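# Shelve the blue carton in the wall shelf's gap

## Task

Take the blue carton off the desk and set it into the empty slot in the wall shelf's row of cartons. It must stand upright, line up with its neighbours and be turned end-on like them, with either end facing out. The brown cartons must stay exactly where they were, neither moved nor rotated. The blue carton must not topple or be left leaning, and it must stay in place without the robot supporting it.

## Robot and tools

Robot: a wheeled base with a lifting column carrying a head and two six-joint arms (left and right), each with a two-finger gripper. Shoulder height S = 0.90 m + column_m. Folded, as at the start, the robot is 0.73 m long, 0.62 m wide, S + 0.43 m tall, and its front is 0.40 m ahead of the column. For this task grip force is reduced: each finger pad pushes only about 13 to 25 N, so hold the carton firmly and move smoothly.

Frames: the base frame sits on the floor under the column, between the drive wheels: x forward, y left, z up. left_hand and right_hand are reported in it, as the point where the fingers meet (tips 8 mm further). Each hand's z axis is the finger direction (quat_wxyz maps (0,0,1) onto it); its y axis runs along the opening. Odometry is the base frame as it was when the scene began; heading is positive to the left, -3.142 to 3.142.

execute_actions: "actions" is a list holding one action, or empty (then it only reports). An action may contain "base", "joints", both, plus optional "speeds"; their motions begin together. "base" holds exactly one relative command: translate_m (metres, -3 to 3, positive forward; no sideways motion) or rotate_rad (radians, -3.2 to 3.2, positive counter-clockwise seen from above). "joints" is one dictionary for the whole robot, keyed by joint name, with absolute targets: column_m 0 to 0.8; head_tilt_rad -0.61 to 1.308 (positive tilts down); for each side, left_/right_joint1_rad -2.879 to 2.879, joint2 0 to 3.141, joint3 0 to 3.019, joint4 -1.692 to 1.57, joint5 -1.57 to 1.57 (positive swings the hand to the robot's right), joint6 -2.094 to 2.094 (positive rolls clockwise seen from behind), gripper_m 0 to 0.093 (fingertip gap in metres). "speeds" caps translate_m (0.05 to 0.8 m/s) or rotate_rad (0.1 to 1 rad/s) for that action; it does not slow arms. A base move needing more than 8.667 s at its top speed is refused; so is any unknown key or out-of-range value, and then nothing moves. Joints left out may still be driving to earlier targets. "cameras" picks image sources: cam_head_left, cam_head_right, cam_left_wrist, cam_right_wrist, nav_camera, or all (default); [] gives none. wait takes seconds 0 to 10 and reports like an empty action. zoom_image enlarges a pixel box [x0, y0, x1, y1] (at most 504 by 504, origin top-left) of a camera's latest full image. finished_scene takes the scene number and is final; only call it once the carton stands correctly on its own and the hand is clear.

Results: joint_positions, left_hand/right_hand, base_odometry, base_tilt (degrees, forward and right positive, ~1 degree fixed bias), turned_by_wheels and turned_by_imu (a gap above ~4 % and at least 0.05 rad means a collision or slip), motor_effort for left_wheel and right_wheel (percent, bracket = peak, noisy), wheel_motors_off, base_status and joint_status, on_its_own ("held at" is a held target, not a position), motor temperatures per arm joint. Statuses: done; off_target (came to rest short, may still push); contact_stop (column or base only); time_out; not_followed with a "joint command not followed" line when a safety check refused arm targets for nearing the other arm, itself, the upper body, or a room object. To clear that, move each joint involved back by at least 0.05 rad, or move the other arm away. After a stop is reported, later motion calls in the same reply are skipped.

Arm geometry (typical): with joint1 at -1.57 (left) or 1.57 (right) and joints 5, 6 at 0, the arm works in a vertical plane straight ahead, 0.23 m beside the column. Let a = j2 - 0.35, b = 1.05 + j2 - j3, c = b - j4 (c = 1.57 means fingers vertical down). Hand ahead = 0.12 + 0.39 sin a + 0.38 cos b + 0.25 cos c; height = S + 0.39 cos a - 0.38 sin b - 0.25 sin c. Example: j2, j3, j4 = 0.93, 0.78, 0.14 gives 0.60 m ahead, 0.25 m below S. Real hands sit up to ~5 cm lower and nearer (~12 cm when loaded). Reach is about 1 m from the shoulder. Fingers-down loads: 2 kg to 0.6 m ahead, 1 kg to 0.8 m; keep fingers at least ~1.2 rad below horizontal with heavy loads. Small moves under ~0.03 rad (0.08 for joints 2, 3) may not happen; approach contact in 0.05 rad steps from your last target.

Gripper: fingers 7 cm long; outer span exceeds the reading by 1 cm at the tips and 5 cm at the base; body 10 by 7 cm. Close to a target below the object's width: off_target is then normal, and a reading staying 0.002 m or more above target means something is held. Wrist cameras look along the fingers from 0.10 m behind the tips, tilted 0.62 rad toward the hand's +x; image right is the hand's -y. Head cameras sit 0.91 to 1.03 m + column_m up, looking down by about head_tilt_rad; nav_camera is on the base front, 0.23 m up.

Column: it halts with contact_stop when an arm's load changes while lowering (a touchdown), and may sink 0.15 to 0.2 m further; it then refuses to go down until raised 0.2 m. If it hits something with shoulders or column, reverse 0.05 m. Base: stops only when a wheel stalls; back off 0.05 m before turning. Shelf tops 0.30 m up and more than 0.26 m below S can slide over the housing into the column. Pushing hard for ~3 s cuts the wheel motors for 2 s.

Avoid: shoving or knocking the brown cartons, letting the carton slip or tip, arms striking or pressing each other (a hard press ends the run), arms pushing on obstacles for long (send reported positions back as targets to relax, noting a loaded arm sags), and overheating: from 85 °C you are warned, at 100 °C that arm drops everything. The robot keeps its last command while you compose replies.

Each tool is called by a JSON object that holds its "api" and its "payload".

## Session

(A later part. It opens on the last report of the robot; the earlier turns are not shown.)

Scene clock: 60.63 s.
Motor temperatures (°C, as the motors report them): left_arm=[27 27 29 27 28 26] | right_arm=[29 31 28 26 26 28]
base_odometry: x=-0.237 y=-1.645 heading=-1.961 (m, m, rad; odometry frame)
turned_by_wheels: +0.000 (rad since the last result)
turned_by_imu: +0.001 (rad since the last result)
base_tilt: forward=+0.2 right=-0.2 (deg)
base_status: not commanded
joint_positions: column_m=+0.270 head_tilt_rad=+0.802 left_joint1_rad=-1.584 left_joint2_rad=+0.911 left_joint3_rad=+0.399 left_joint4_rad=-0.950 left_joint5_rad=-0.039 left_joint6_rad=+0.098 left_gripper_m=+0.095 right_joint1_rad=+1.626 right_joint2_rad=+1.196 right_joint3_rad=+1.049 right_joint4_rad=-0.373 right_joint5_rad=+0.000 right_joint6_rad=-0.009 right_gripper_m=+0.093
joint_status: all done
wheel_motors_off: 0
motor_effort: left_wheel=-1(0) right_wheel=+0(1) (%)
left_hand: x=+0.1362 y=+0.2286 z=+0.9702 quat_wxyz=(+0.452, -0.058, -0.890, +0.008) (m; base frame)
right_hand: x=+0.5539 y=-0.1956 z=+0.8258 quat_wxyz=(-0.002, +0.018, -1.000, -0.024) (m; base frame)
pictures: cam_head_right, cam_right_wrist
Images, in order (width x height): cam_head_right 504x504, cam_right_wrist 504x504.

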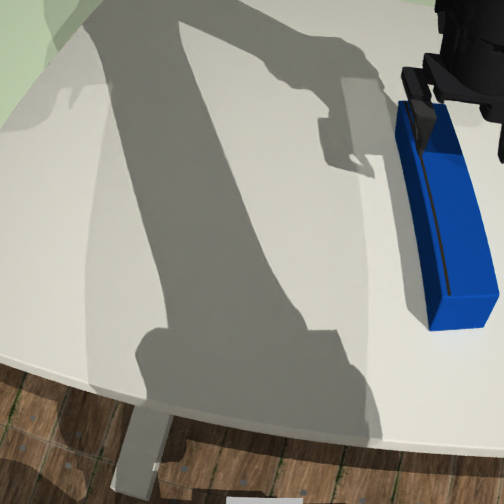

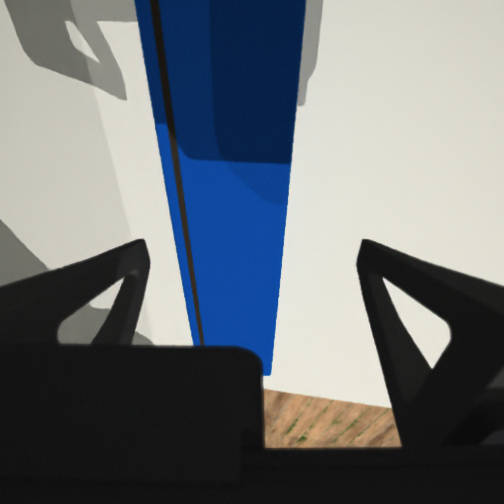

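{"api": "execute_actions", "payload": {"actions": [{"joints":{"right_joint1_rad":1.66,"right_joint6_rad":0.03}}], "cameras": []}}

{"api": "execute_actions", "payload": {"actions": [{"joints":{"column_m":0.21}}], "cameras": ["cam_right_wrist","cam_head_right"]}}

Scene clock: 61.33 s.
Motor temperatures (°C, as the motors report them): left_arm=[27 27 29 27 28 26] | right_arm=[29 31 28 26 26 28]
base_odometry: x=-0.237 y=-1.645 heading=-1.961 (m, m, rad; odometry frame)
turned_by_wheels: +0.000 (rad since the last result)
turned_by_imu: +0.000 (rad since the last result)
base_tilt: forward=+0.1 right=-0.3 (deg)
base_status: not commanded
joint_positions: column_m=+0.270 head_tilt_rad=+0.802 left_joint1_rad=-1.584 left_joint2_rad=+0.911 left_joint3_rad=+0.399 left_joint4_rad=-0.950 left_joint5_rad=-0.039 left_joint6_rad=+0.098 left_gripper_m=+0.095 right_joint1_rad=+1.659 right_joint2_rad=+1.196 right_joint3_rad=+1.049 right_joint4_rad=-0.373 right_joint5_rad=+0.000 right_joint6_rad=+0.020 right_gripper_m=+0.093
joint_status: all done
wheel_motors_off: 0
motor_effort: left_wheel=-1(1) right_wheel=-2(2) (%)
left_hand: x=+0.1362 y=+0.2286 z=+0.9702 quat_wxyz=(+0.452, -0.058, -0.890, +0.008) (m; base frame)
right_hand: x=+0.5533 y=-0.1780 z=+0.8269 quat_wxyz=(-0.001, +0.012, -0.999, -0.038) (m; base frame)
pictures: none
No camera images: the call's "cameras" was empty. Leave "cameras" out to get every camera's image.

Scene clock: 62.70 s.
Motor temperatures (°C, as the motors report them): left_arm=[27 27 29 27 28 26] | right_arm=[29 31 28 26 26 28]
base_odometry: x=-0.237 y=-1.645 heading=-1.961 (m, m, rad; odometry frame)
turned_by_wheels: +0.000 (rad since the last result)
turned_by_imu: +0.001 (rad since the last result)
base_tilt: forward=+0.1 right=-0.3 (deg)
base_status: not commanded
joint_positions: column_m=+0.210 head_tilt_rad=+0.802 left_joint1_rad=-1.584 left_joint2_rad=+0.911 left_joint3_rad=+0.399 left_joint4_rad=-0.950 left_joint5_rad=-0.039 left_joint6_rad=+0.098 left_gripper_m=+0.095 right_joint1_rad=+1.659 right_joint2_rad=+1.196 right_joint3_rad=+1.049 right_joint4_rad=-0.373 right_joint5_rad=+0.000 right_joint6_rad=+0.020 right_gripper_m=+0.093
joint_status: all done
wheel_motors_off: 0
motor_effort: left_wheel=+0(0) right_wheel=+1(1) (%)
left_hand: x=+0.1362 y=+0.2286 z=+0.9102 quat_wxyz=(+0.452, -0.058, -0.890, +0.008) (m; base frame)
right_hand: x=+0.5533 y=-0.1780 z=+0.7669 quat_wxyz=(-0.001, +0.012, -0.999, -0.038) (m; base frame)
pictures: cam_head_right, cam_right_wrist
Images, in order (width x height): cam_head_right 504x504, cam_right_wrist 504x504.

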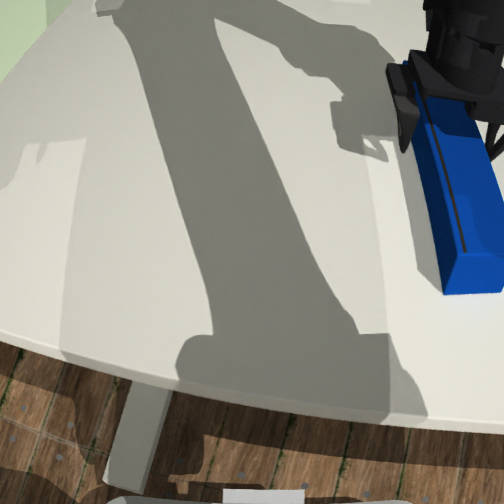

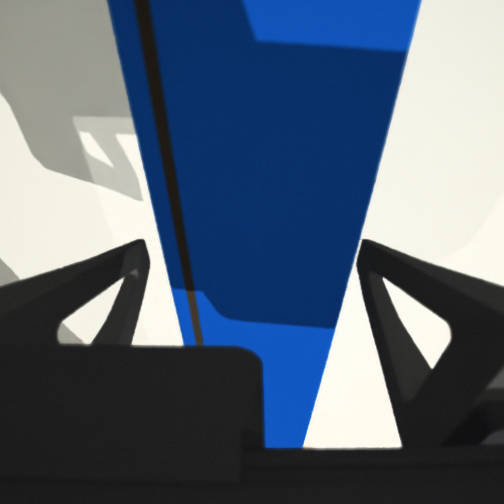

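{"api": "execute_actions", "payload": {"actions": [{"joints":{"right_gripper_m":0.02}}], "cameras": []}}

{"api": "execute_actions", "payload": {"actions": [{"joints":{"column_m":0.45}}], "cameras": ["cam_right_wrist","cam_head_right"]}}

Scene clock: 63.50 s.
Motor temperatures (°C, as the motors report them): left_arm=[27 27 29 27 28 26] | right_arm=[29 31 28 26 26 28]
base_odometry: x=-0.237 y=-1.645 heading=-1.961 (m, m, rad; odometry frame)
turned_by_wheels: +0.000 (rad since the last result)
turned_by_imu: +0.000 (rad since the last result)
base_tilt: forward=+0.2 right=-0.4 (deg)
base_status: not commanded
joint_positions: column_m=+0.210 head_tilt_rad=+0.802 left_joint1_rad=-1.584 left_joint2_rad=+0.911 left_joint3_rad=+0.399 left_joint4_rad=-0.950 left_joint5_rad=-0.039 left_joint6_rad=+0.098 left_gripper_m=+0.095 right_joint1_rad=+1.659 right_joint2_rad=+1.196 right_joint3_rad=+1.049 right_joint4_rad=-0.373 right_joint5_rad=+0.000 right_joint6_rad=+0.020 right_gripper_m=+0.061
joint_status: right_gripper_m off_target (ended at +0.061, target +0.020)
wheel_motors_off: 0
motor_effort: left_wheel=+0(0) right_wheel=-1(2) (%)
left_hand: x=+0.1362 y=+0.2286 z=+0.9102 quat_wxyz=(+0.452, -0.058, -0.890, +0.008) (m; base frame)
right_hand: x=+0.5533 y=-0.1781 z=+0.7669 quat_wxyz=(-0.001, +0.012, -0.999, -0.038) (m; base frame)
pictures: none
No camera images: the call's "cameras" was empty. Leave "cameras" out to get every camera's image.

Scene clock: 67.23 s.
Motor temperatures (°C, as the motors report them): left_arm=[27 27 29 27 28 26] | right_arm=[29 31 28 26 26 28]
base_odometry: x=-0.237 y=-1.645 heading=-1.961 (m, m, rad; odometry frame)
turned_by_wheels: +0.000 (rad since the last result)
turned_by_imu: +0.002 (rad since the last result)
base_tilt: forward=+0.1 right=-0.3 (deg)
base_status: not commanded
joint_positions: column_m=+0.450 head_tilt_rad=+0.802 left_joint1_rad=-1.584 left_joint2_rad=+0.911 left_joint3_rad=+0.399 left_joint4_rad=-0.950 left_joint5_rad=-0.039 left_joint6_rad=+0.098 left_gripper_m=+0.095 right_joint1_rad=+1.659 right_joint2_rad=+1.197 right_joint3_rad=+1.049 right_joint4_rad=-0.373 right_joint5_rad=+0.000 right_joint6_rad=+0.020 right_gripper_m=+0.061
joint_status: all done
wheel_motors_off: 0
motor_effort: left_wheel=+0(0) right_wheel=-1(0) (%)
left_hand: x=+0.1362 y=+0.2286 z=+1.1501 quat_wxyz=(+0.452, -0.058, -0.890, +0.008) (m; base frame)
right_hand: x=+0.5532 y=-0.1781 z=+1.0066 quat_wxyz=(-0.001, +0.012, -0.999, -0.038) (m; base frame)
pictures: cam_head_right, cam_right_wrist
Images, in order (width x height): cam_head_right 504x504, cam_right_wrist 504x504.

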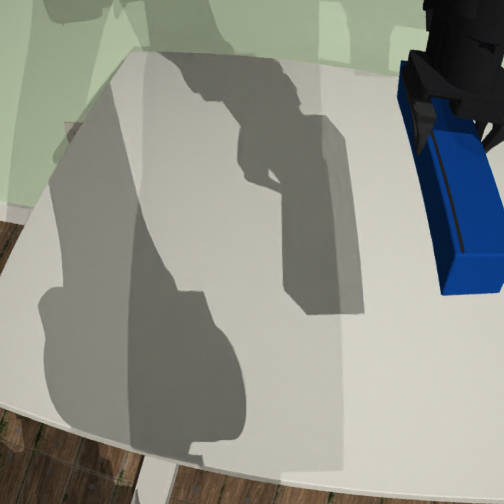

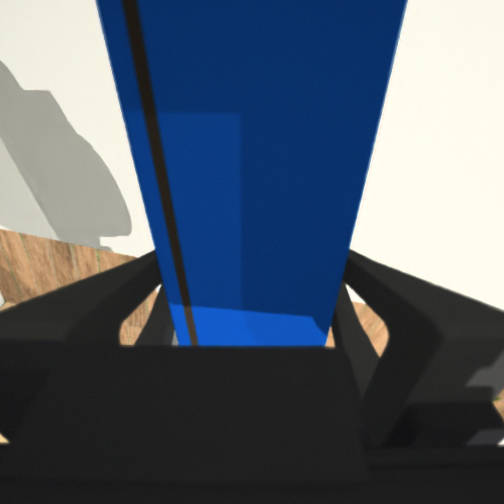

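{"api": "execute_actions", "payload": {"actions": [{"base":{"translate_m":-0.6},"joints":{"head_tilt_rad":0.5,"column_m":0.7}}], "cameras": []}}

{"api": "execute_actions", "payload": {"actions": [{"base":{"rotate_rad":-2.76},"speeds":{"rotate_rad":0.7}}], "cameras": ["cam_head_left","nav_camera"]}}

{"api": "execute_actions", "payload": {"actions": [{"base":{"translate_m":1.3}}], "cameras": []}}

{"api": "execute_actions", "payload": {"actions": [{"base":{"rotate_rad":-0.57}}], "cameras": ["cam_head_left","cam_head_right","cam_right_wrist"]}}

Scene clock: 71.43 s.
Motor temperatures (°C, as the motors report them): left_arm=[27 27 29 27 28 26] | right_arm=[29 31 28 26 26 28]
base_odometry: x=-0.008 y=-1.090 heading=-1.961 (m, m, rad; odometry frame)
turned_by_wheels: +0.000 (rad since the last result)
turned_by_imu: +0.000 (rad since the last result)
base_tilt: forward=+0.1 right=-0.3 (deg)
base_status: done
joint_positions: column_m=+0.700 head_tilt_rad=+0.518 left_joint1_rad=-1.584 left_joint2_rad=+0.911 left_joint3_rad=+0.395 left_joint4_rad=-0.950 left_joint5_rad=-0.039 left_joint6_rad=+0.098 left_gripper_m=+0.095 right_joint1_rad=+1.659 right_joint2_rad=+1.198 right_joint3_rad=+1.047 right_joint4_rad=-0.373 right_joint5_rad=+0.000 right_joint6_rad=+0.020 right_gripper_m=+0.061
joint_status: all done
wheel_motors_off: 0
motor_effort: left_wheel=+0(40) right_wheel=+0(40) (%)
left_hand: x=+0.1339 y=+0.2286 z=+1.4010 quat_wxyz=(+0.454, -0.058, -0.889, +0.008) (m; base frame)
right_hand: x=+0.5516 y=-0.1781 z=+1.2559 quat_wxyz=(+0.000, +0.012, -0.999, -0.038) (m; base frame)
pictures: none
No camera images: the call's "cameras" was empty. Leave "cameras" out to get every camera's image.

Scene clock: 76.63 s.
Motor temperatures (°C, as the motors report them): left_arm=[27 27 29 27 28 26] | right_arm=[29 31 28 26 26 28]
base_odometry: x=-0.008 y=-1.090 heading=+1.563 (m, m, rad; odometry frame)
turned_by_wheels: -2.759 (rad since the last result)
turned_by_imu: -2.748 (rad since the last result)
base_tilt: forward=+0.1 right=-0.4 (deg)
base_status: done
joint_positions: column_m=+0.700 head_tilt_rad=+0.518 left_joint1_rad=-1.584 left_joint2_rad=+0.911 left_joint3_rad=+0.395 left_joint4_rad=-0.950 left_joint5_rad=-0.039 left_joint6_rad=+0.098 left_gripper_m=+0.095 right_joint1_rad=+1.659 right_joint2_rad=+1.198 right_joint3_rad=+1.047 right_joint4_rad=-0.373 right_joint5_rad=+0.000 right_joint6_rad=+0.020 right_gripper_m=+0.061
joint_status: not commanded
wheel_motors_off: 0
motor_effort: left_wheel=+4(54) right_wheel=-4(45) (%)
left_hand: x=+0.1339 y=+0.2286 z=+1.4010 quat_wxyz=(+0.454, -0.058, -0.889, +0.008) (m; base frame)
right_hand: x=+0.5516 y=-0.1779 z=+1.2559 quat_wxyz=(+0.000, +0.012, -0.999, -0.038) (m; base frame)
pictures: cam_head_left, nav_camera
Images, in order (width x height): cam_head_left 504x504, nav_camera 504x504.

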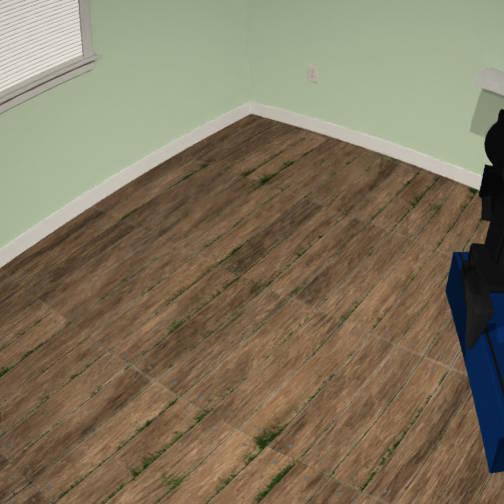

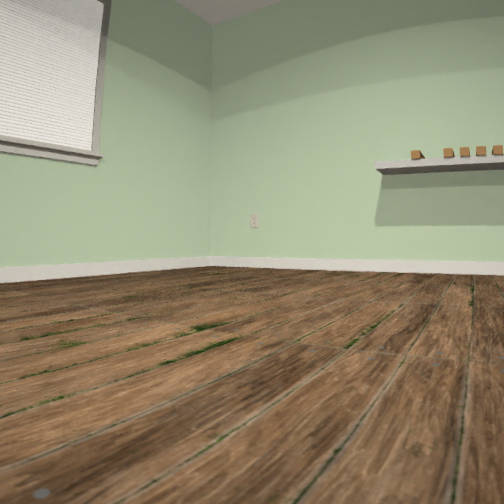

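Scene clock: 80.47 s.
Motor temperatures (°C, as the motors report them): left_arm=[27 27 29 27 28 26] | right_arm=[29 31 28 26 26 28]
base_odometry: x=+0.002 y=+0.210 heading=+1.563 (m, m, rad; odometry frame)
turned_by_wheels: +0.000 (rad since the last result)
turned_by_imu: +0.004 (rad since the last result)
base_tilt: forward=+0.1 right=-0.4 (deg)
base_status: done
joint_positions: column_m=+0.700 head_tilt_rad=+0.517 left_joint1_rad=-1.584 left_joint2_rad=+0.911 left_joint3_rad=+0.400 left_joint4_rad=-0.950 left_joint5_rad=-0.039 left_joint6_rad=+0.098 left_gripper_m=+0.095 right_joint1_rad=+1.659 right_joint2_rad=+1.198 right_joint3_rad=+1.048 right_joint4_rad=-0.373 right_joint5_rad=+0.000 right_joint6_rad=+0.020 right_gripper_m=+0.061
joint_status: not commanded
wheel_motors_off: 0
motor_effort: left_wheel=+0(55) right_wheel=-1(48) (%)
left_hand: x=+0.1365 y=+0.2286 z=+1.4000 quat_wxyz=(+0.452, -0.058, -0.890, +0.008) (m; base frame)
right_hand: x=+0.5517 y=-0.1779 z=+1.2558 quat_wxyz=(+0.000, +0.012, -0.999, -0.038) (m; base frame)
pictures: none
No camera images: the call's "cameras" was empty. Leave "cameras" out to get every camera's image.

Scene clock: 82.53 s.
Motor temperatures (°C, as the motors report them): left_arm=[27 27 29 27 28 26] | right_arm=[29 32 28 26 26 28]
base_odometry: x=+0.002 y=+0.210 heading=+0.994 (m, m, rad; odometry frame)
turned_by_wheels: -0.569 (rad since the last result)
turned_by_imu: -0.564 (rad since the last result)
base_tilt: forward=+0.2 right=-0.4 (deg)
base_status: done
joint_positions: column_m=+0.700 head_tilt_rad=+0.517 left_joint1_rad=-1.584 left_joint2_rad=+0.911 left_joint3_rad=+0.400 left_joint4_rad=-0.950 left_joint5_rad=-0.039 left_joint6_rad=+0.098 left_gripper_m=+0.095 right_joint1_rad=+1.659 right_joint2_rad=+1.198 right_joint3_rad=+1.048 right_joint4_rad=-0.373 right_joint5_rad=+0.000 right_joint6_rad=+0.020 right_gripper_m=+0.061
joint_status: not commanded
wheel_motors_off: 0
motor_effort: left_wheel=+4(46) right_wheel=-5(52) (%)
left_hand: x=+0.1365 y=+0.2286 z=+1.4000 quat_wxyz=(+0.452, -0.058, -0.890, +0.008) (m; base frame)
right_hand: x=+0.5517 y=-0.1779 z=+1.2558 quat_wxyz=(+0.000, +0.012, -0.999, -0.038) (m; base frame)
pictures: cam_head_left, cam_head_right, cam_right_wrist
Images, in order (width x height): cam_head_left 504x504, cam_head_right 504x504, cam_right_wrist 504x504.

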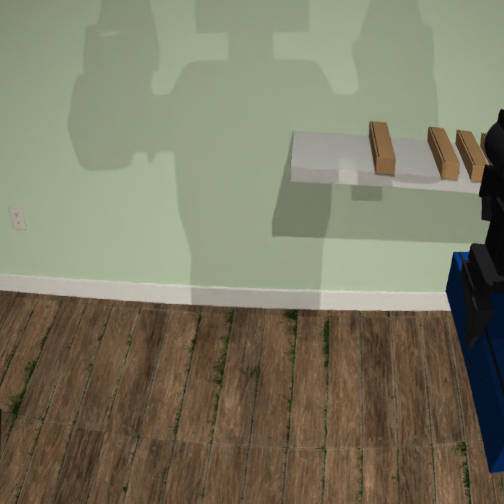

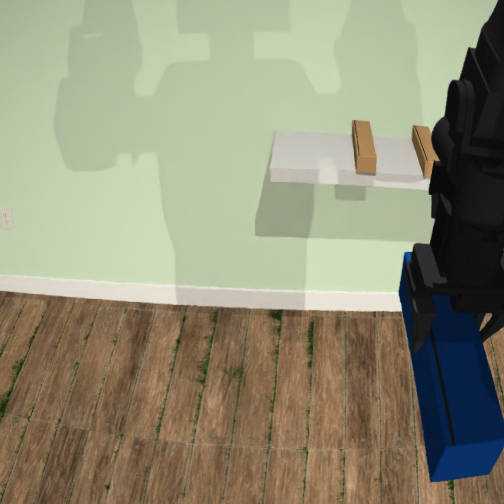

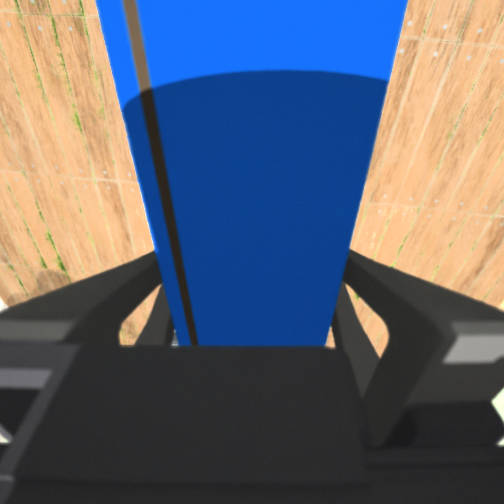

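{"api": "execute_actions", "payload": {"actions": [{"base":{"rotate_rad":-0.24},"joints":{"column_m":0.8}}], "cameras": []}}

{"api": "execute_actions", "payload": {"actions": [{"base":{"translate_m":0.62},"joints":{"head_tilt_rad":0.9}}], "cameras": []}}

{"api": "execute_actions", "payload": {"actions": [{"base":{"rotate_rad":0.2}}], "cameras": ["cam_head_left","cam_head_right","cam_right_wrist"]}}

Scene clock: 84.80 s.
Motor temperatures (°C, as the motors report them): left_arm=[27 27 29 27 28 26] | right_arm=[29 32 28 26 26 28]
base_odometry: x=+0.002 y=+0.210 heading=+0.755 (m, m, rad; odometry frame)
turned_by_wheels: -0.239 (rad since the last result)
turned_by_imu: -0.237 (rad since the last result)
base_tilt: forward=+0.2 right=-0.3 (deg)
base_status: done
joint_positions: column_m=+0.800 head_tilt_rad=+0.517 left_joint1_rad=-1.584 left_joint2_rad=+0.911 left_joint3_rad=+0.400 left_joint4_rad=-0.950 left_joint5_rad=-0.039 left_joint6_rad=+0.098 left_gripper_m=+0.095 right_joint1_rad=+1.659 right_joint2_rad=+1.198 right_joint3_rad=+1.048 right_joint4_rad=-0.373 right_joint5_rad=+0.000 right_joint6_rad=+0.020 right_gripper_m=+0.061
joint_status: all done
wheel_motors_off: 0
motor_effort: left_wheel=+6(31) right_wheel=-3(29) (%)
left_hand: x=+0.1365 y=+0.2286 z=+1.5000 quat_wxyz=(+0.452, -0.058, -0.890, +0.008) (m; base frame)
right_hand: x=+0.5517 y=-0.1779 z=+1.3557 quat_wxyz=(+0.000, +0.012, -0.999, -0.038) (m; base frame)
pictures: none
No camera images: the call's "cameras" was empty. Leave "cameras" out to get every camera's image.

Scene clock: 87.57 s.
Motor temperatures (°C, as the motors report them): left_arm=[27 27 29 27 28 26] | right_arm=[29 32 28 26 26 28]
base_odometry: x=+0.454 y=+0.635 heading=+0.755 (m, m, rad; odometry frame)
turned_by_wheels: +0.000 (rad since the last result)
turned_by_imu: +0.002 (rad since the last result)
base_tilt: forward=+0.2 right=-0.3 (deg)
base_status: done
joint_positions: column_m=+0.800 head_tilt_rad=+0.901 left_joint1_rad=-1.584 left_joint2_rad=+0.911 left_joint3_rad=+0.400 left_joint4_rad=-0.950 left_joint5_rad=-0.039 left_joint6_rad=+0.098 left_gripper_m=+0.095 right_joint1_rad=+1.659 right_joint2_rad=+1.198 right_joint3_rad=+1.048 right_joint4_rad=-0.373 right_joint5_rad=+0.000 right_joint6_rad=+0.020 right_gripper_m=+0.061
joint_status: all done
wheel_motors_off: 0
motor_effort: left_wheel=+0(54) right_wheel=+1(48) (%)
left_hand: x=+0.1369 y=+0.2286 z=+1.4998 quat_wxyz=(+0.452, -0.058, -0.890, +0.008) (m; base frame)
right_hand: x=+0.5519 y=-0.1779 z=+1.3558 quat_wxyz=(+0.000, +0.012, -0.999, -0.038) (m; base frame)
pictures: none
No camera images: the call's "cameras" was empty. Leave "cameras" out to get every camera's image.

Scene clock: 89.00 s.
Motor temperatures (°C, as the motors report them): left_arm=[27 27 29 27 28 26] | right_arm=[29 32 28 26 26 28]
base_odometry: x=+0.454 y=+0.635 heading=+0.953 (m, m, rad; odometry frame)
turned_by_wheels: +0.198 (rad since the last result)
turned_by_imu: +0.198 (rad since the last result)
base_tilt: forward=+0.1 right=-0.4 (deg)
base_status: done
joint_positions: column_m=+0.800 head_tilt_rad=+0.901 left_joint1_rad=-1.584 left_joint2_rad=+0.911 left_joint3_rad=+0.400 left_joint4_rad=-0.950 left_joint5_rad=-0.039 left_joint6_rad=+0.098 left_gripper_m=+0.095 right_joint1_rad=+1.660 right_joint2_rad=+1.198 right_joint3_rad=+1.048 right_joint4_rad=-0.373 right_joint5_rad=+0.000 right_joint6_rad=+0.020 right_gripper_m=+0.061
joint_status: not commanded
wheel_motors_off: 0
motor_effort: left_wheel=-1(55) right_wheel=+1(35) (%)
left_hand: x=+0.1369 y=+0.2286 z=+1.4998 quat_wxyz=(+0.452, -0.058, -0.890, +0.008) (m; base frame)
right_hand: x=+0.5519 y=-0.1777 z=+1.3558 quat_wxyz=(+0.000, +0.012, -0.999, -0.038) (m; base frame)
pictures: cam_head_left, cam_head_right, cam_right_wrist
Images, in order (width x height): cam_head_left 504x504, cam_head_right 504x504, cam_right_wrist 504x504.

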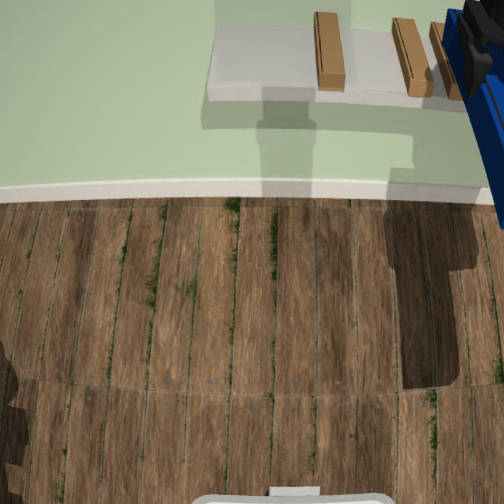

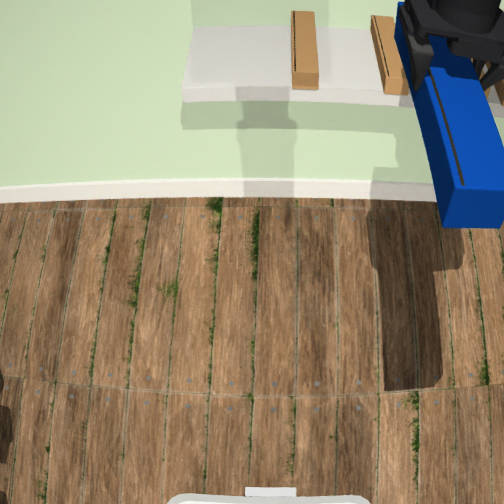

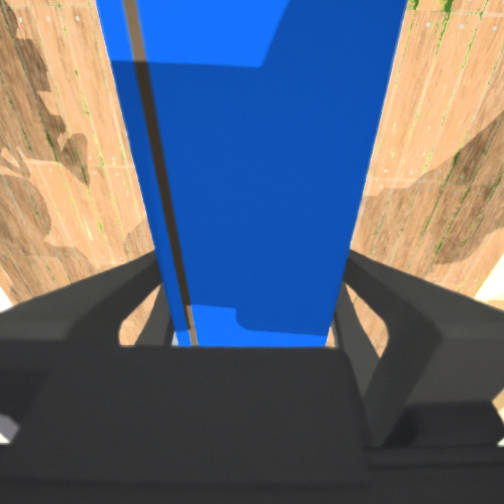

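{"api": "execute_actions", "payload": {"actions": [{"base":{"translate_m":0.4},"joints":{"head_tilt_rad":1.0}}], "cameras": ["cam_head_left","cam_head_right","cam_right_wrist"]}}

Scene clock: 91.63 s.
Motor temperatures (°C, as the motors report them): left_arm=[27 27 29 27 28 26] | right_arm=[29 32 28 26 26 28]
base_odometry: x=+0.685 y=+0.961 heading=+0.953 (m, m, rad; odometry frame)
turned_by_wheels: +0.000 (rad since the last result)
turned_by_imu: +0.002 (rad since the last result)
base_tilt: forward=+0.2 right=-0.4 (deg)
base_status: done
joint_positions: column_m=+0.800 head_tilt_rad=+1.000 left_joint1_rad=-1.584 left_joint2_rad=+0.911 left_joint3_rad=+0.400 left_joint4_rad=-0.950 left_joint5_rad=-0.039 left_joint6_rad=+0.098 left_gripper_m=+0.095 right_joint1_rad=+1.660 right_joint2_rad=+1.198 right_joint3_rad=+1.049 right_joint4_rad=-0.373 right_joint5_rad=+0.000 right_joint6_rad=+0.020 right_gripper_m=+0.061
joint_status: all done
wheel_motors_off: 0
motor_effort: left_wheel=+0(52) right_wheel=+1(41) (%)
left_hand: x=+0.1367 y=+0.2286 z=+1.4999 quat_wxyz=(+0.452, -0.058, -0.890, +0.008) (m; base frame)
right_hand: x=+0.5526 y=-0.1776 z=+1.3560 quat_wxyz=(+0.000, +0.012, -0.999, -0.038) (m; base frame)
pictures: cam_head_left, cam_head_right, cam_right_wrist
Images, in order (width x height): cam_head_left 504x504, cam_head_right 504x504, cam_right_wrist 504x504.

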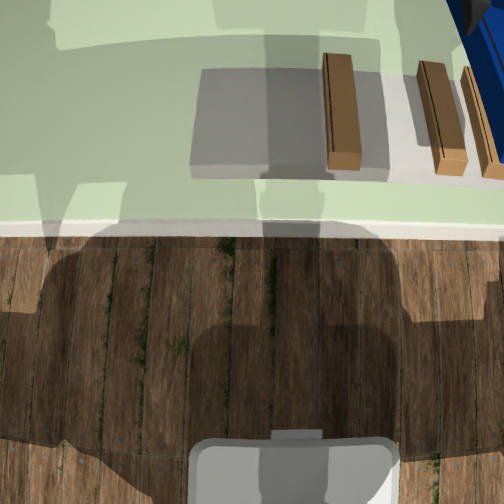

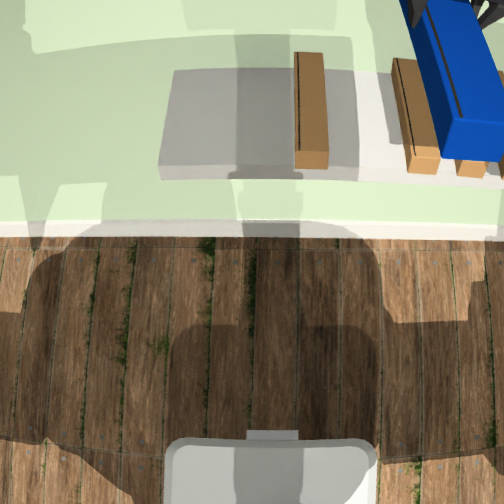

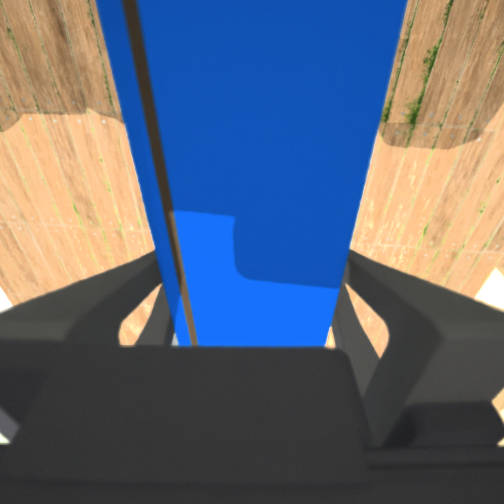

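{"api": "execute_actions", "payload": {"actions": [{"base":{"translate_m":0.2},"speeds":{"translate_m":0.3}}], "cameras": []}}

{"api": "execute_actions", "payload": {"actions": [{"joints":{"column_m":0.7}}], "cameras": ["cam_head_left","cam_head_right","cam_right_wrist"]}}

Scene clock: 93.93 s.
Motor temperatures (°C, as the motors report them): left_arm=[27 27 29 27 28 26] | right_arm=[29 32 28 26 26 28]
base_odometry: x=+0.801 y=+1.125 heading=+0.953 (m, m, rad; odometry frame)
turned_by_wheels: +0.000 (rad since the last result)
turned_by_imu: +0.001 (rad since the last result)
base_tilt: forward=+0.1 right=-0.4 (deg)
base_status: done
joint_positions: column_m=+0.800 head_tilt_rad=+1.001 left_joint1_rad=-1.584 left_joint2_rad=+0.911 left_joint3_rad=+0.397 left_joint4_rad=-0.950 left_joint5_rad=-0.039 left_joint6_rad=+0.098 left_gripper_m=+0.095 right_joint1_rad=+1.660 right_joint2_rad=+1.198 right_joint3_rad=+1.048 right_joint4_rad=-0.373 right_joint5_rad=+0.000 right_joint6_rad=+0.020 right_gripper_m=+0.061
joint_status: not commanded
wheel_motors_off: 0
motor_effort: left_wheel=-1(27) right_wheel=-1(29) (%)
left_hand: x=+0.1351 y=+0.2286 z=+1.5005 quat_wxyz=(+0.453, -0.058, -0.890, +0.008) (m; base frame)
right_hand: x=+0.5519 y=-0.1777 z=+1.3558 quat_wxyz=(+0.000, +0.012, -0.999, -0.038) (m; base frame)
pictures: none
No camera images: the call's "cameras" was empty. Leave "cameras" out to get every camera's image.

Scene clock: 95.80 s.
Motor temperatures (°C, as the motors report them): left_arm=[27 27 29 27 28 26] | right_arm=[29 32 28 26 26 28]
base_odometry: x=+0.801 y=+1.125 heading=+0.953 (m, m, rad; odometry frame)
turned_by_wheels: +0.000 (rad since the last result)
turned_by_imu: +0.001 (rad since the last result)
base_tilt: forward=+0.1 right=-0.4 (deg)
base_status: not commanded
joint_positions: column_m=+0.700 head_tilt_rad=+1.001 left_joint1_rad=-1.584 left_joint2_rad=+0.911 left_joint3_rad=+0.397 left_joint4_rad=-0.950 left_joint5_rad=-0.039 left_joint6_rad=+0.098 left_gripper_m=+0.095 right_joint1_rad=+1.660 right_joint2_rad=+1.198 right_joint3_rad=+1.048 right_joint4_rad=-0.373 right_joint5_rad=+0.000 right_joint6_rad=+0.020 right_gripper_m=+0.061
joint_status: all done
wheel_motors_off: 0
motor_effort: left_wheel=+0(0) right_wheel=+2(1) (%)
left_hand: x=+0.1351 y=+0.2286 z=+1.4006 quat_wxyz=(+0.453, -0.058, -0.890, +0.008) (m; base frame)
right_hand: x=+0.5519 y=-0.1777 z=+1.2560 quat_wxyz=(+0.000, +0.012, -0.999, -0.038) (m; base frame)
pictures: cam_head_left, cam_head_right, cam_right_wrist
Images, in order (width x height): cam_head_left 504x504, cam_head_right 504x504, cam_right_wrist 504x504.

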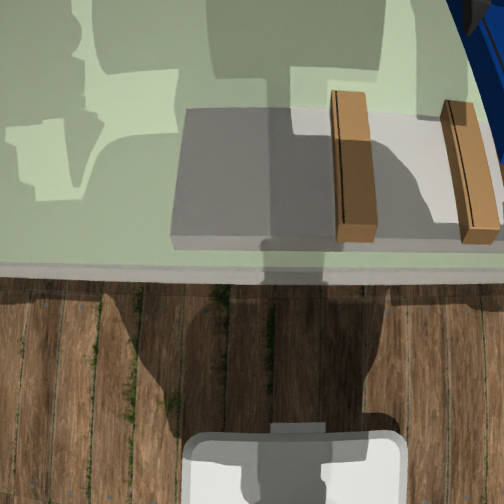

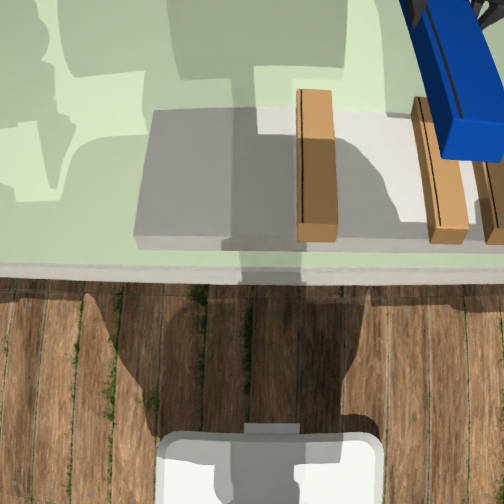

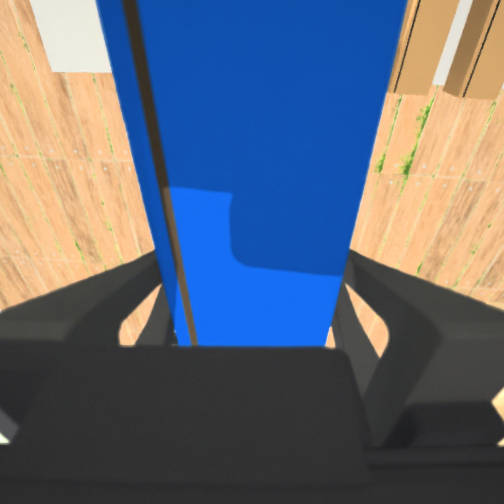

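{"api": "execute_actions", "payload": {"actions": [{"base":{"translate_m":0.06},"joints":{"column_m":0.58},"speeds":{"translate_m":0.2}}], "cameras": ["cam_head_right","cam_right_wrist"]}}

Scene clock: 98.33 s.
Motor temperatures (°C, as the motors report them): left_arm=[27 27 29 27 28 26] | right_arm=[29 32 28 26 26 28]
base_odometry: x=+0.836 y=+1.174 heading=+0.953 (m, m, rad; odometry frame)
turned_by_wheels: +0.000 (rad since the last result)
turned_by_imu: +0.001 (rad since the last result)
base_tilt: forward=+0.0 right=-0.4 (deg)
base_status: done
joint_positions: column_m=+0.580 head_tilt_rad=+1.001 left_joint1_rad=-1.584 left_joint2_rad=+0.911 left_joint3_rad=+0.399 left_joint4_rad=-0.950 left_joint5_rad=-0.039 left_joint6_rad=+0.098 left_gripper_m=+0.095 right_joint1_rad=+1.660 right_joint2_rad=+1.198 right_joint3_rad=+1.048 right_joint4_rad=-0.373 right_joint5_rad=+0.000 right_joint6_rad=+0.020 right_gripper_m=+0.061
joint_status: all done
wheel_motors_off: 0
motor_effort: left_wheel=+0(29) right_wheel=-1(29) (%)
left_hand: x=+0.1359 y=+0.2286 z=+1.2803 quat_wxyz=(+0.452, -0.058, -0.890, +0.008) (m; base frame)
right_hand: x=+0.5518 y=-0.1777 z=+1.1358 quat_wxyz=(+0.000, +0.012, -0.999, -0.038) (m; base frame)
pictures: cam_head_right, cam_right_wrist
Images, in order (width x height): cam_head_right 504x504, cam_right_wrist 504x504.

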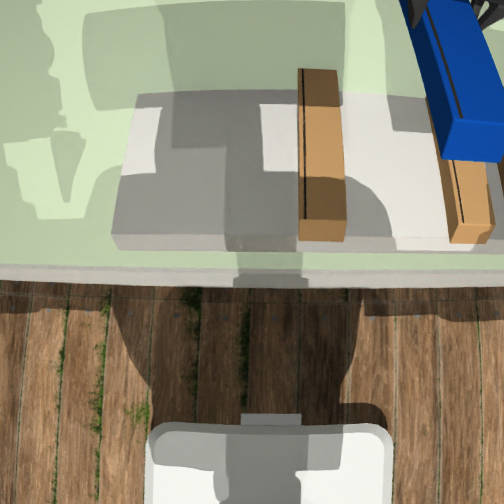

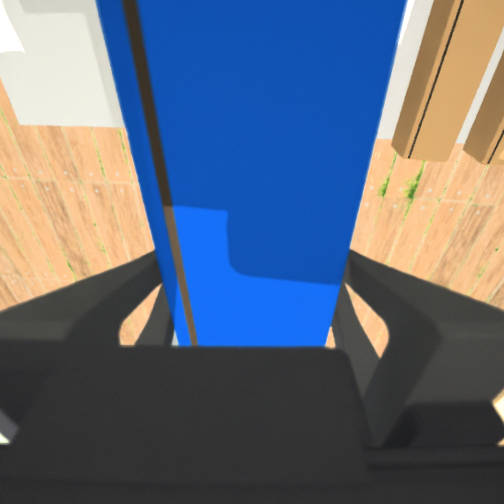

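{"api": "execute_actions", "payload": {"actions": [{"base":{"translate_m":0.03},"joints":{"column_m":0.5},"speeds":{"translate_m":0.2}}], "cameras": ["cam_head_right","cam_right_wrist"]}}

Scene clock: 100.33 s.
Motor temperatures (°C, as the motors report them): left_arm=[27 27 29 27 28 26] | right_arm=[29 32 28 26 26 28]
base_odometry: x=+0.853 y=+1.198 heading=+0.953 (m, m, rad; odometry frame)
turned_by_wheels: +0.000 (rad since the last result)
turned_by_imu: +0.001 (rad since the last result)
base_tilt: forward=+0.1 right=-0.3 (deg)
base_status: done
joint_positions: column_m=+0.500 head_tilt_rad=+1.001 left_joint1_rad=-1.584 left_joint2_rad=+0.911 left_joint3_rad=+0.399 left_joint4_rad=-0.950 left_joint5_rad=-0.039 left_joint6_rad=+0.098 left_gripper_m=+0.095 right_joint1_rad=+1.660 right_joint2_rad=+1.198 right_joint3_rad=+1.050 right_joint4_rad=-0.373 right_joint5_rad=+0.000 right_joint6_rad=+0.020 right_gripper_m=+0.061
joint_status: all done
wheel_motors_off: 0
motor_effort: left_wheel=+0(29) right_wheel=+0(29) (%)
left_hand: x=+0.1361 y=+0.2286 z=+1.2003 quat_wxyz=(+0.452, -0.058, -0.890, +0.008) (m; base frame)
right_hand: x=+0.5527 y=-0.1776 z=+1.0560 quat_wxyz=(+0.000, +0.012, -0.999, -0.038) (m; base frame)
pictures: cam_head_right, cam_right_wrist
Images, in order (width x height): cam_head_right 504x504, cam_right_wrist 504x504.

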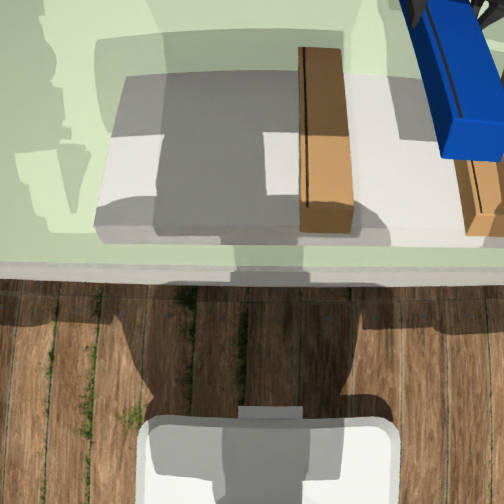

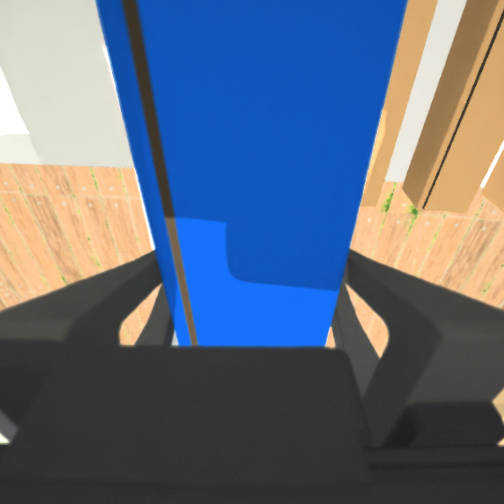

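{"api": "execute_actions", "payload": {"actions": [{"joints":{"column_m":0.44}}], "cameras": ["cam_head_right","cam_right_wrist"]}}

Scene clock: 108.43 s.
Motor temperatures (°C, as the motors report them): left_arm=[27 27 29 27 28 26] | right_arm=[29 32 28 26 26 28]
base_odometry: x=+0.853 y=+1.198 heading=+0.953 (m, m, rad; odometry frame)
turned_by_wheels: +0.000 (rad since the last result)
turned_by_imu: +0.002 (rad since the last result)
base_tilt: forward=+0.0 right=-0.5 (deg)
base_status: not commanded
joint_positions: column_m=+0.440 head_tilt_rad=+1.001 left_joint1_rad=-1.584 left_joint2_rad=+0.911 left_joint3_rad=+0.399 left_joint4_rad=-0.950 left_joint5_rad=-0.039 left_joint6_rad=+0.098 left_gripper_m=+0.095 right_joint1_rad=+1.660 right_joint2_rad=+1.198 right_joint3_rad=+1.050 right_joint4_rad=-0.373 right_joint5_rad=+0.000 right_joint6_rad=+0.020 right_gripper_m=+0.061
joint_status: all done
wheel_motors_off: 0
motor_effort: left_wheel=+0(0) right_wheel=+1(0) (%)
left_hand: x=+0.1361 y=+0.2286 z=+1.1403 quat_wxyz=(+0.452, -0.058, -0.890, +0.008) (m; base frame)
right_hand: x=+0.5527 y=-0.1776 z=+0.9960 quat_wxyz=(+0.000, +0.012, -0.999, -0.038) (m; base frame)
pictures: cam_head_right, cam_right_wrist
Images, in order (width x height): cam_head_right 504x504, cam_right_wrist 504x504.

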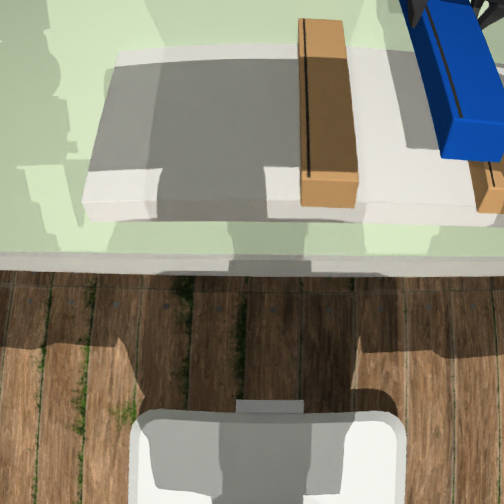

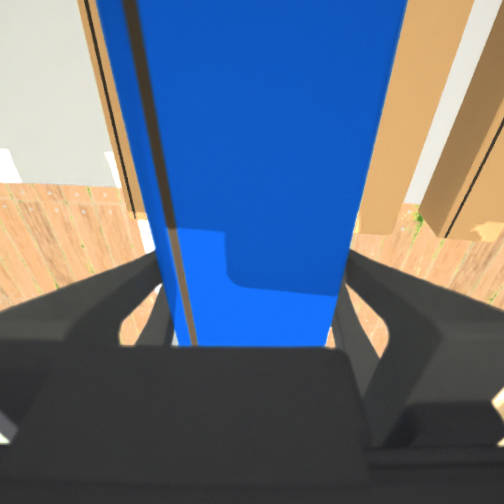

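{"api": "execute_actions", "payload": {"actions": [{"joints":{"column_m":0.39}}], "cameras": ["cam_head_right","cam_right_wrist"]}}

Scene clock: 109.80 s.
Motor temperatures (°C, as the motors report them): left_arm=[27 27 29 27 28 26] | right_arm=[29 32 28 26 26 28]
base_odometry: x=+0.853 y=+1.198 heading=+0.953 (m, m, rad; odometry frame)
turned_by_wheels: +0.000 (rad since the last result)
turned_by_imu: +0.001 (rad since the last result)
base_tilt: forward=+0.1 right=-0.3 (deg)
base_status: not commanded
joint_positions: column_m=+0.390 head_tilt_rad=+1.001 left_joint1_rad=-1.584 left_joint2_rad=+0.911 left_joint3_rad=+0.399 left_joint4_rad=-0.950 left_joint5_rad=-0.039 left_joint6_rad=+0.098 left_gripper_m=+0.095 right_joint1_rad=+1.660 right_joint2_rad=+1.198 right_joint3_rad=+1.050 right_joint4_rad=-0.373 right_joint5_rad=+0.000 right_joint6_rad=+0.020 right_gripper_m=+0.061
joint_status: all done
wheel_motors_off: 0
motor_effort: left_wheel=+0(1) right_wheel=+0(2) (%)
left_hand: x=+0.1361 y=+0.2286 z=+1.0903 quat_wxyz=(+0.452, -0.058, -0.890, +0.008) (m; base frame)
right_hand: x=+0.5527 y=-0.1776 z=+0.9460 quat_wxyz=(+0.000, +0.012, -0.999, -0.038) (m; base frame)
pictures: cam_head_right, cam_right_wrist
Images, in order (width x height): cam_head_right 504x504, cam_right_wrist 504x504.

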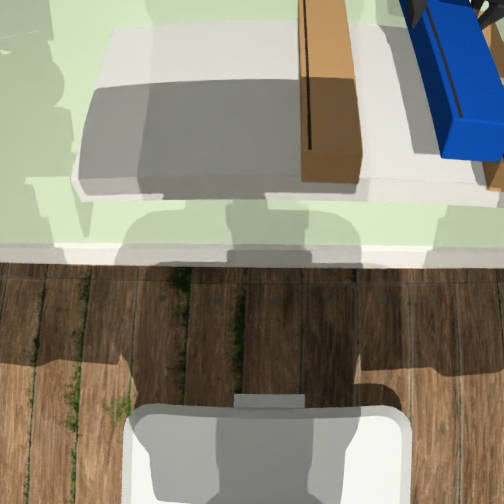

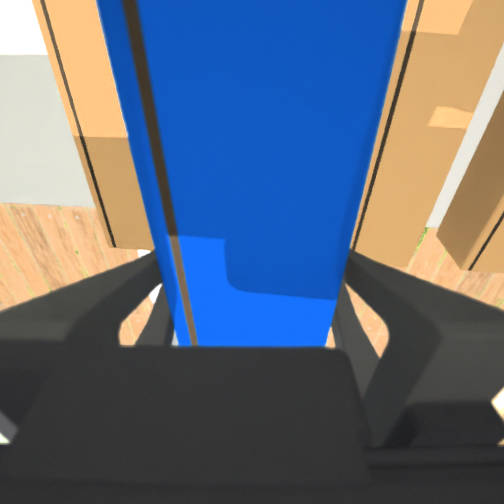

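{"api": "execute_actions", "payload": {"actions": [{"joints":{"column_m":0.35}}], "cameras": ["cam_head_right","cam_right_wrist"]}}

Scene clock: 111.00 s.
Motor temperatures (°C, as the motors report them): left_arm=[27 27 29 27 28 26] | right_arm=[29 32 28 26 26 28]
base_odometry: x=+0.853 y=+1.198 heading=+0.953 (m, m, rad; odometry frame)
turned_by_wheels: +0.000 (rad since the last result)
turned_by_imu: +0.001 (rad since the last result)
base_tilt: forward=+0.1 right=-0.4 (deg)
base_status: not commanded
joint_positions: column_m=+0.350 head_tilt_rad=+1.001 left_joint1_rad=-1.584 left_joint2_rad=+0.911 left_joint3_rad=+0.399 left_joint4_rad=-0.950 left_joint5_rad=-0.039 left_joint6_rad=+0.098 left_gripper_m=+0.095 right_joint1_rad=+1.660 right_joint2_rad=+1.198 right_joint3_rad=+1.050 right_joint4_rad=-0.373 right_joint5_rad=+0.000 right_joint6_rad=+0.020 right_gripper_m=+0.061
joint_status: all done
wheel_motors_off: 0
motor_effort: left_wheel=+0(1) right_wheel=+1(2) (%)
left_hand: x=+0.1361 y=+0.2286 z=+1.0503 quat_wxyz=(+0.452, -0.058, -0.890, +0.008) (m; base frame)
right_hand: x=+0.5527 y=-0.1776 z=+0.9060 quat_wxyz=(+0.000, +0.012, -0.999, -0.038) (m; base frame)
pictures: cam_head_right, cam_right_wrist
Images, in order (width x height): cam_head_right 504x504, cam_right_wrist 504x504.

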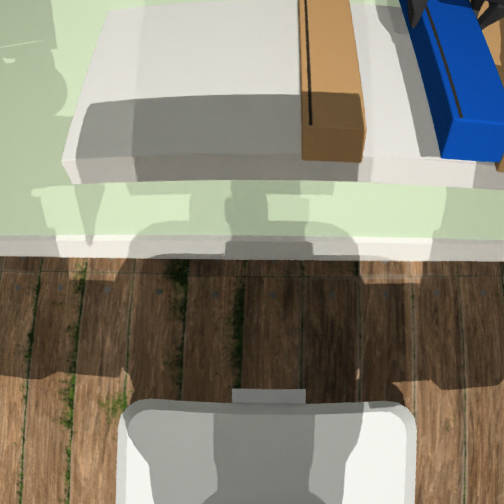

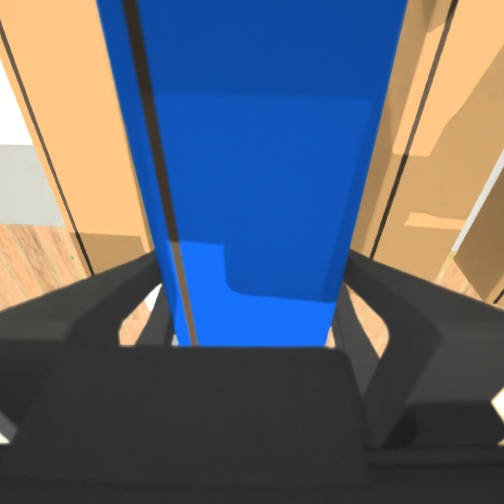

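{"api": "execute_actions", "payload": {"actions": [{"joints":{"column_m":0.335}}], "cameras": ["cam_head_right","cam_right_wrist"]}}

Scene clock: 111.83 s.
Motor temperatures (°C, as the motors report them): left_arm=[27 27 29 27 28 26] | right_arm=[29 32 28 26 26 28]
base_odometry: x=+0.853 y=+1.198 heading=+0.953 (m, m, rad; odometry frame)
turned_by_wheels: +0.000 (rad since the last result)
turned_by_imu: +0.000 (rad since the last result)
base_tilt: forward=+0.0 right=-0.2 (deg)
base_status: not commanded
joint_positions: column_m=+0.335 head_tilt_rad=+1.001 left_joint1_rad=-1.584 left_joint2_rad=+0.911 left_joint3_rad=+0.399 left_joint4_rad=-0.950 left_joint5_rad=-0.039 left_joint6_rad=+0.098 left_gripper_m=+0.095 right_joint1_rad=+1.660 right_joint2_rad=+1.199 right_joint3_rad=+1.050 right_joint4_rad=-0.373 right_joint5_rad=+0.000 right_joint6_rad=+0.020 right_gripper_m=+0.061
joint_status: all done
wheel_motors_off: 0
motor_effort: left_wheel=+0(0) right_wheel=+0(1) (%)
left_hand: x=+0.1361 y=+0.2286 z=+1.0353 quat_wxyz=(+0.452, -0.058, -0.890, +0.008) (m; base frame)
right_hand: x=+0.5526 y=-0.1776 z=+0.8909 quat_wxyz=(+0.000, +0.012, -0.999, -0.038) (m; base frame)
pictures: cam_head_right, cam_right_wrist
Images, in order (width x height): cam_head_right 504x504, cam_right_wrist 504x504.

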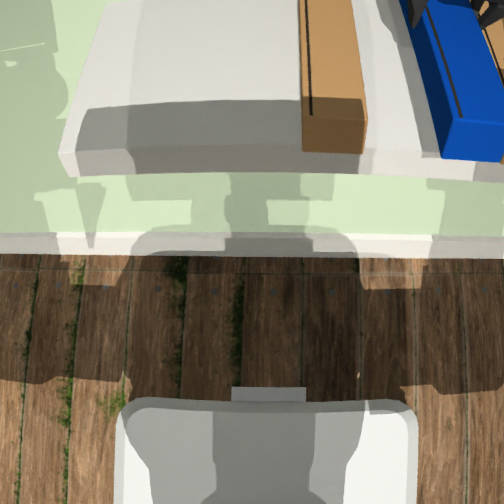

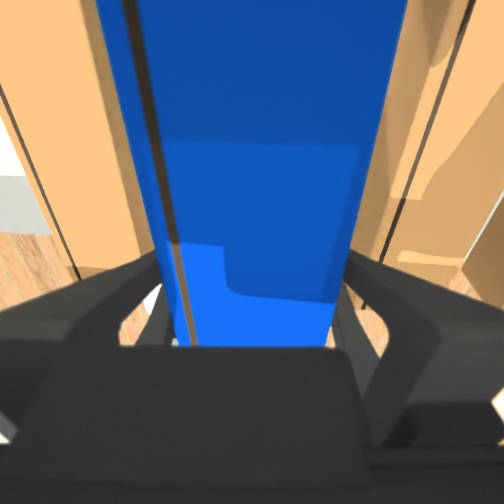

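{"api": "execute_actions", "payload": {"actions": [{"base":{"translate_m":0.008},"joints":{"column_m":0.322},"speeds":{"translate_m":0.05}}], "cameras": ["cam_head_right","cam_right_wrist"]}}

Scene clock: 112.97 s.
Motor temperatures (°C, as the motors report them): left_arm=[27 27 29 27 28 26] | right_arm=[29 32 28 26 26 28]
base_odometry: x=+0.858 y=+1.205 heading=+0.953 (m, m, rad; odometry frame)
turned_by_wheels: +0.000 (rad since the last result)
turned_by_imu: +0.000 (rad since the last result)
base_tilt: forward=+0.1 right=-0.4 (deg)
base_status: done
joint_positions: column_m=+0.322 head_tilt_rad=+1.001 left_joint1_rad=-1.584 left_joint2_rad=+0.911 left_joint3_rad=+0.397 left_joint4_rad=-0.950 left_joint5_rad=-0.039 left_joint6_rad=+0.098 left_gripper_m=+0.095 right_joint1_rad=+1.660 right_joint2_rad=+1.198 right_joint3_rad=+1.050 right_joint4_rad=-0.373 right_joint5_rad=+0.000 right_joint6_rad=+0.020 right_gripper_m=+0.061
joint_status: all done
wheel_motors_off: 0
motor_effort: left_wheel=+0(30) right_wheel=+1(26) (%)
left_hand: x=+0.1351 y=+0.2286 z=+1.0226 quat_wxyz=(+0.453, -0.058, -0.890, +0.008) (m; base frame)
right_hand: x=+0.5527 y=-0.1776 z=+0.8780 quat_wxyz=(+0.000, +0.012, -0.999, -0.038) (m; base frame)
pictures: cam_head_right, cam_right_wrist
Images, in order (width x height): cam_head_right 504x504, cam_right_wrist 504x504.

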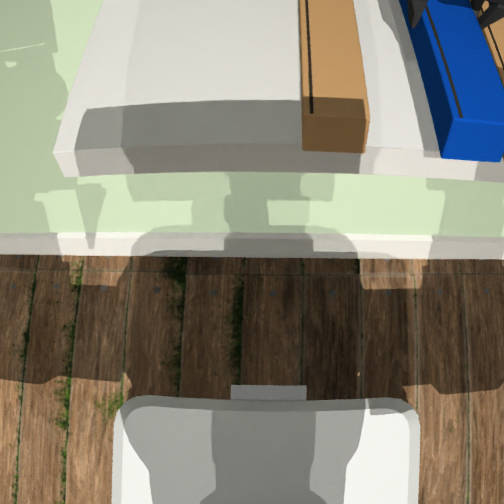

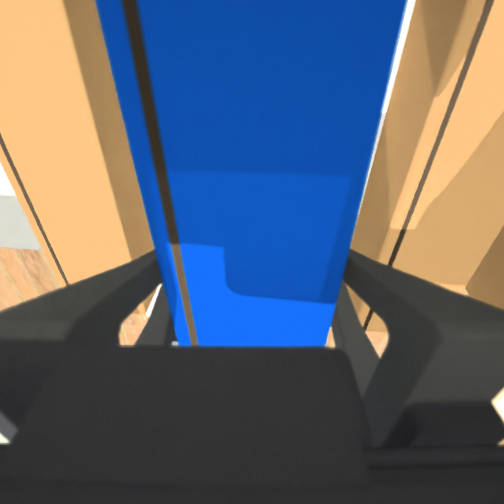

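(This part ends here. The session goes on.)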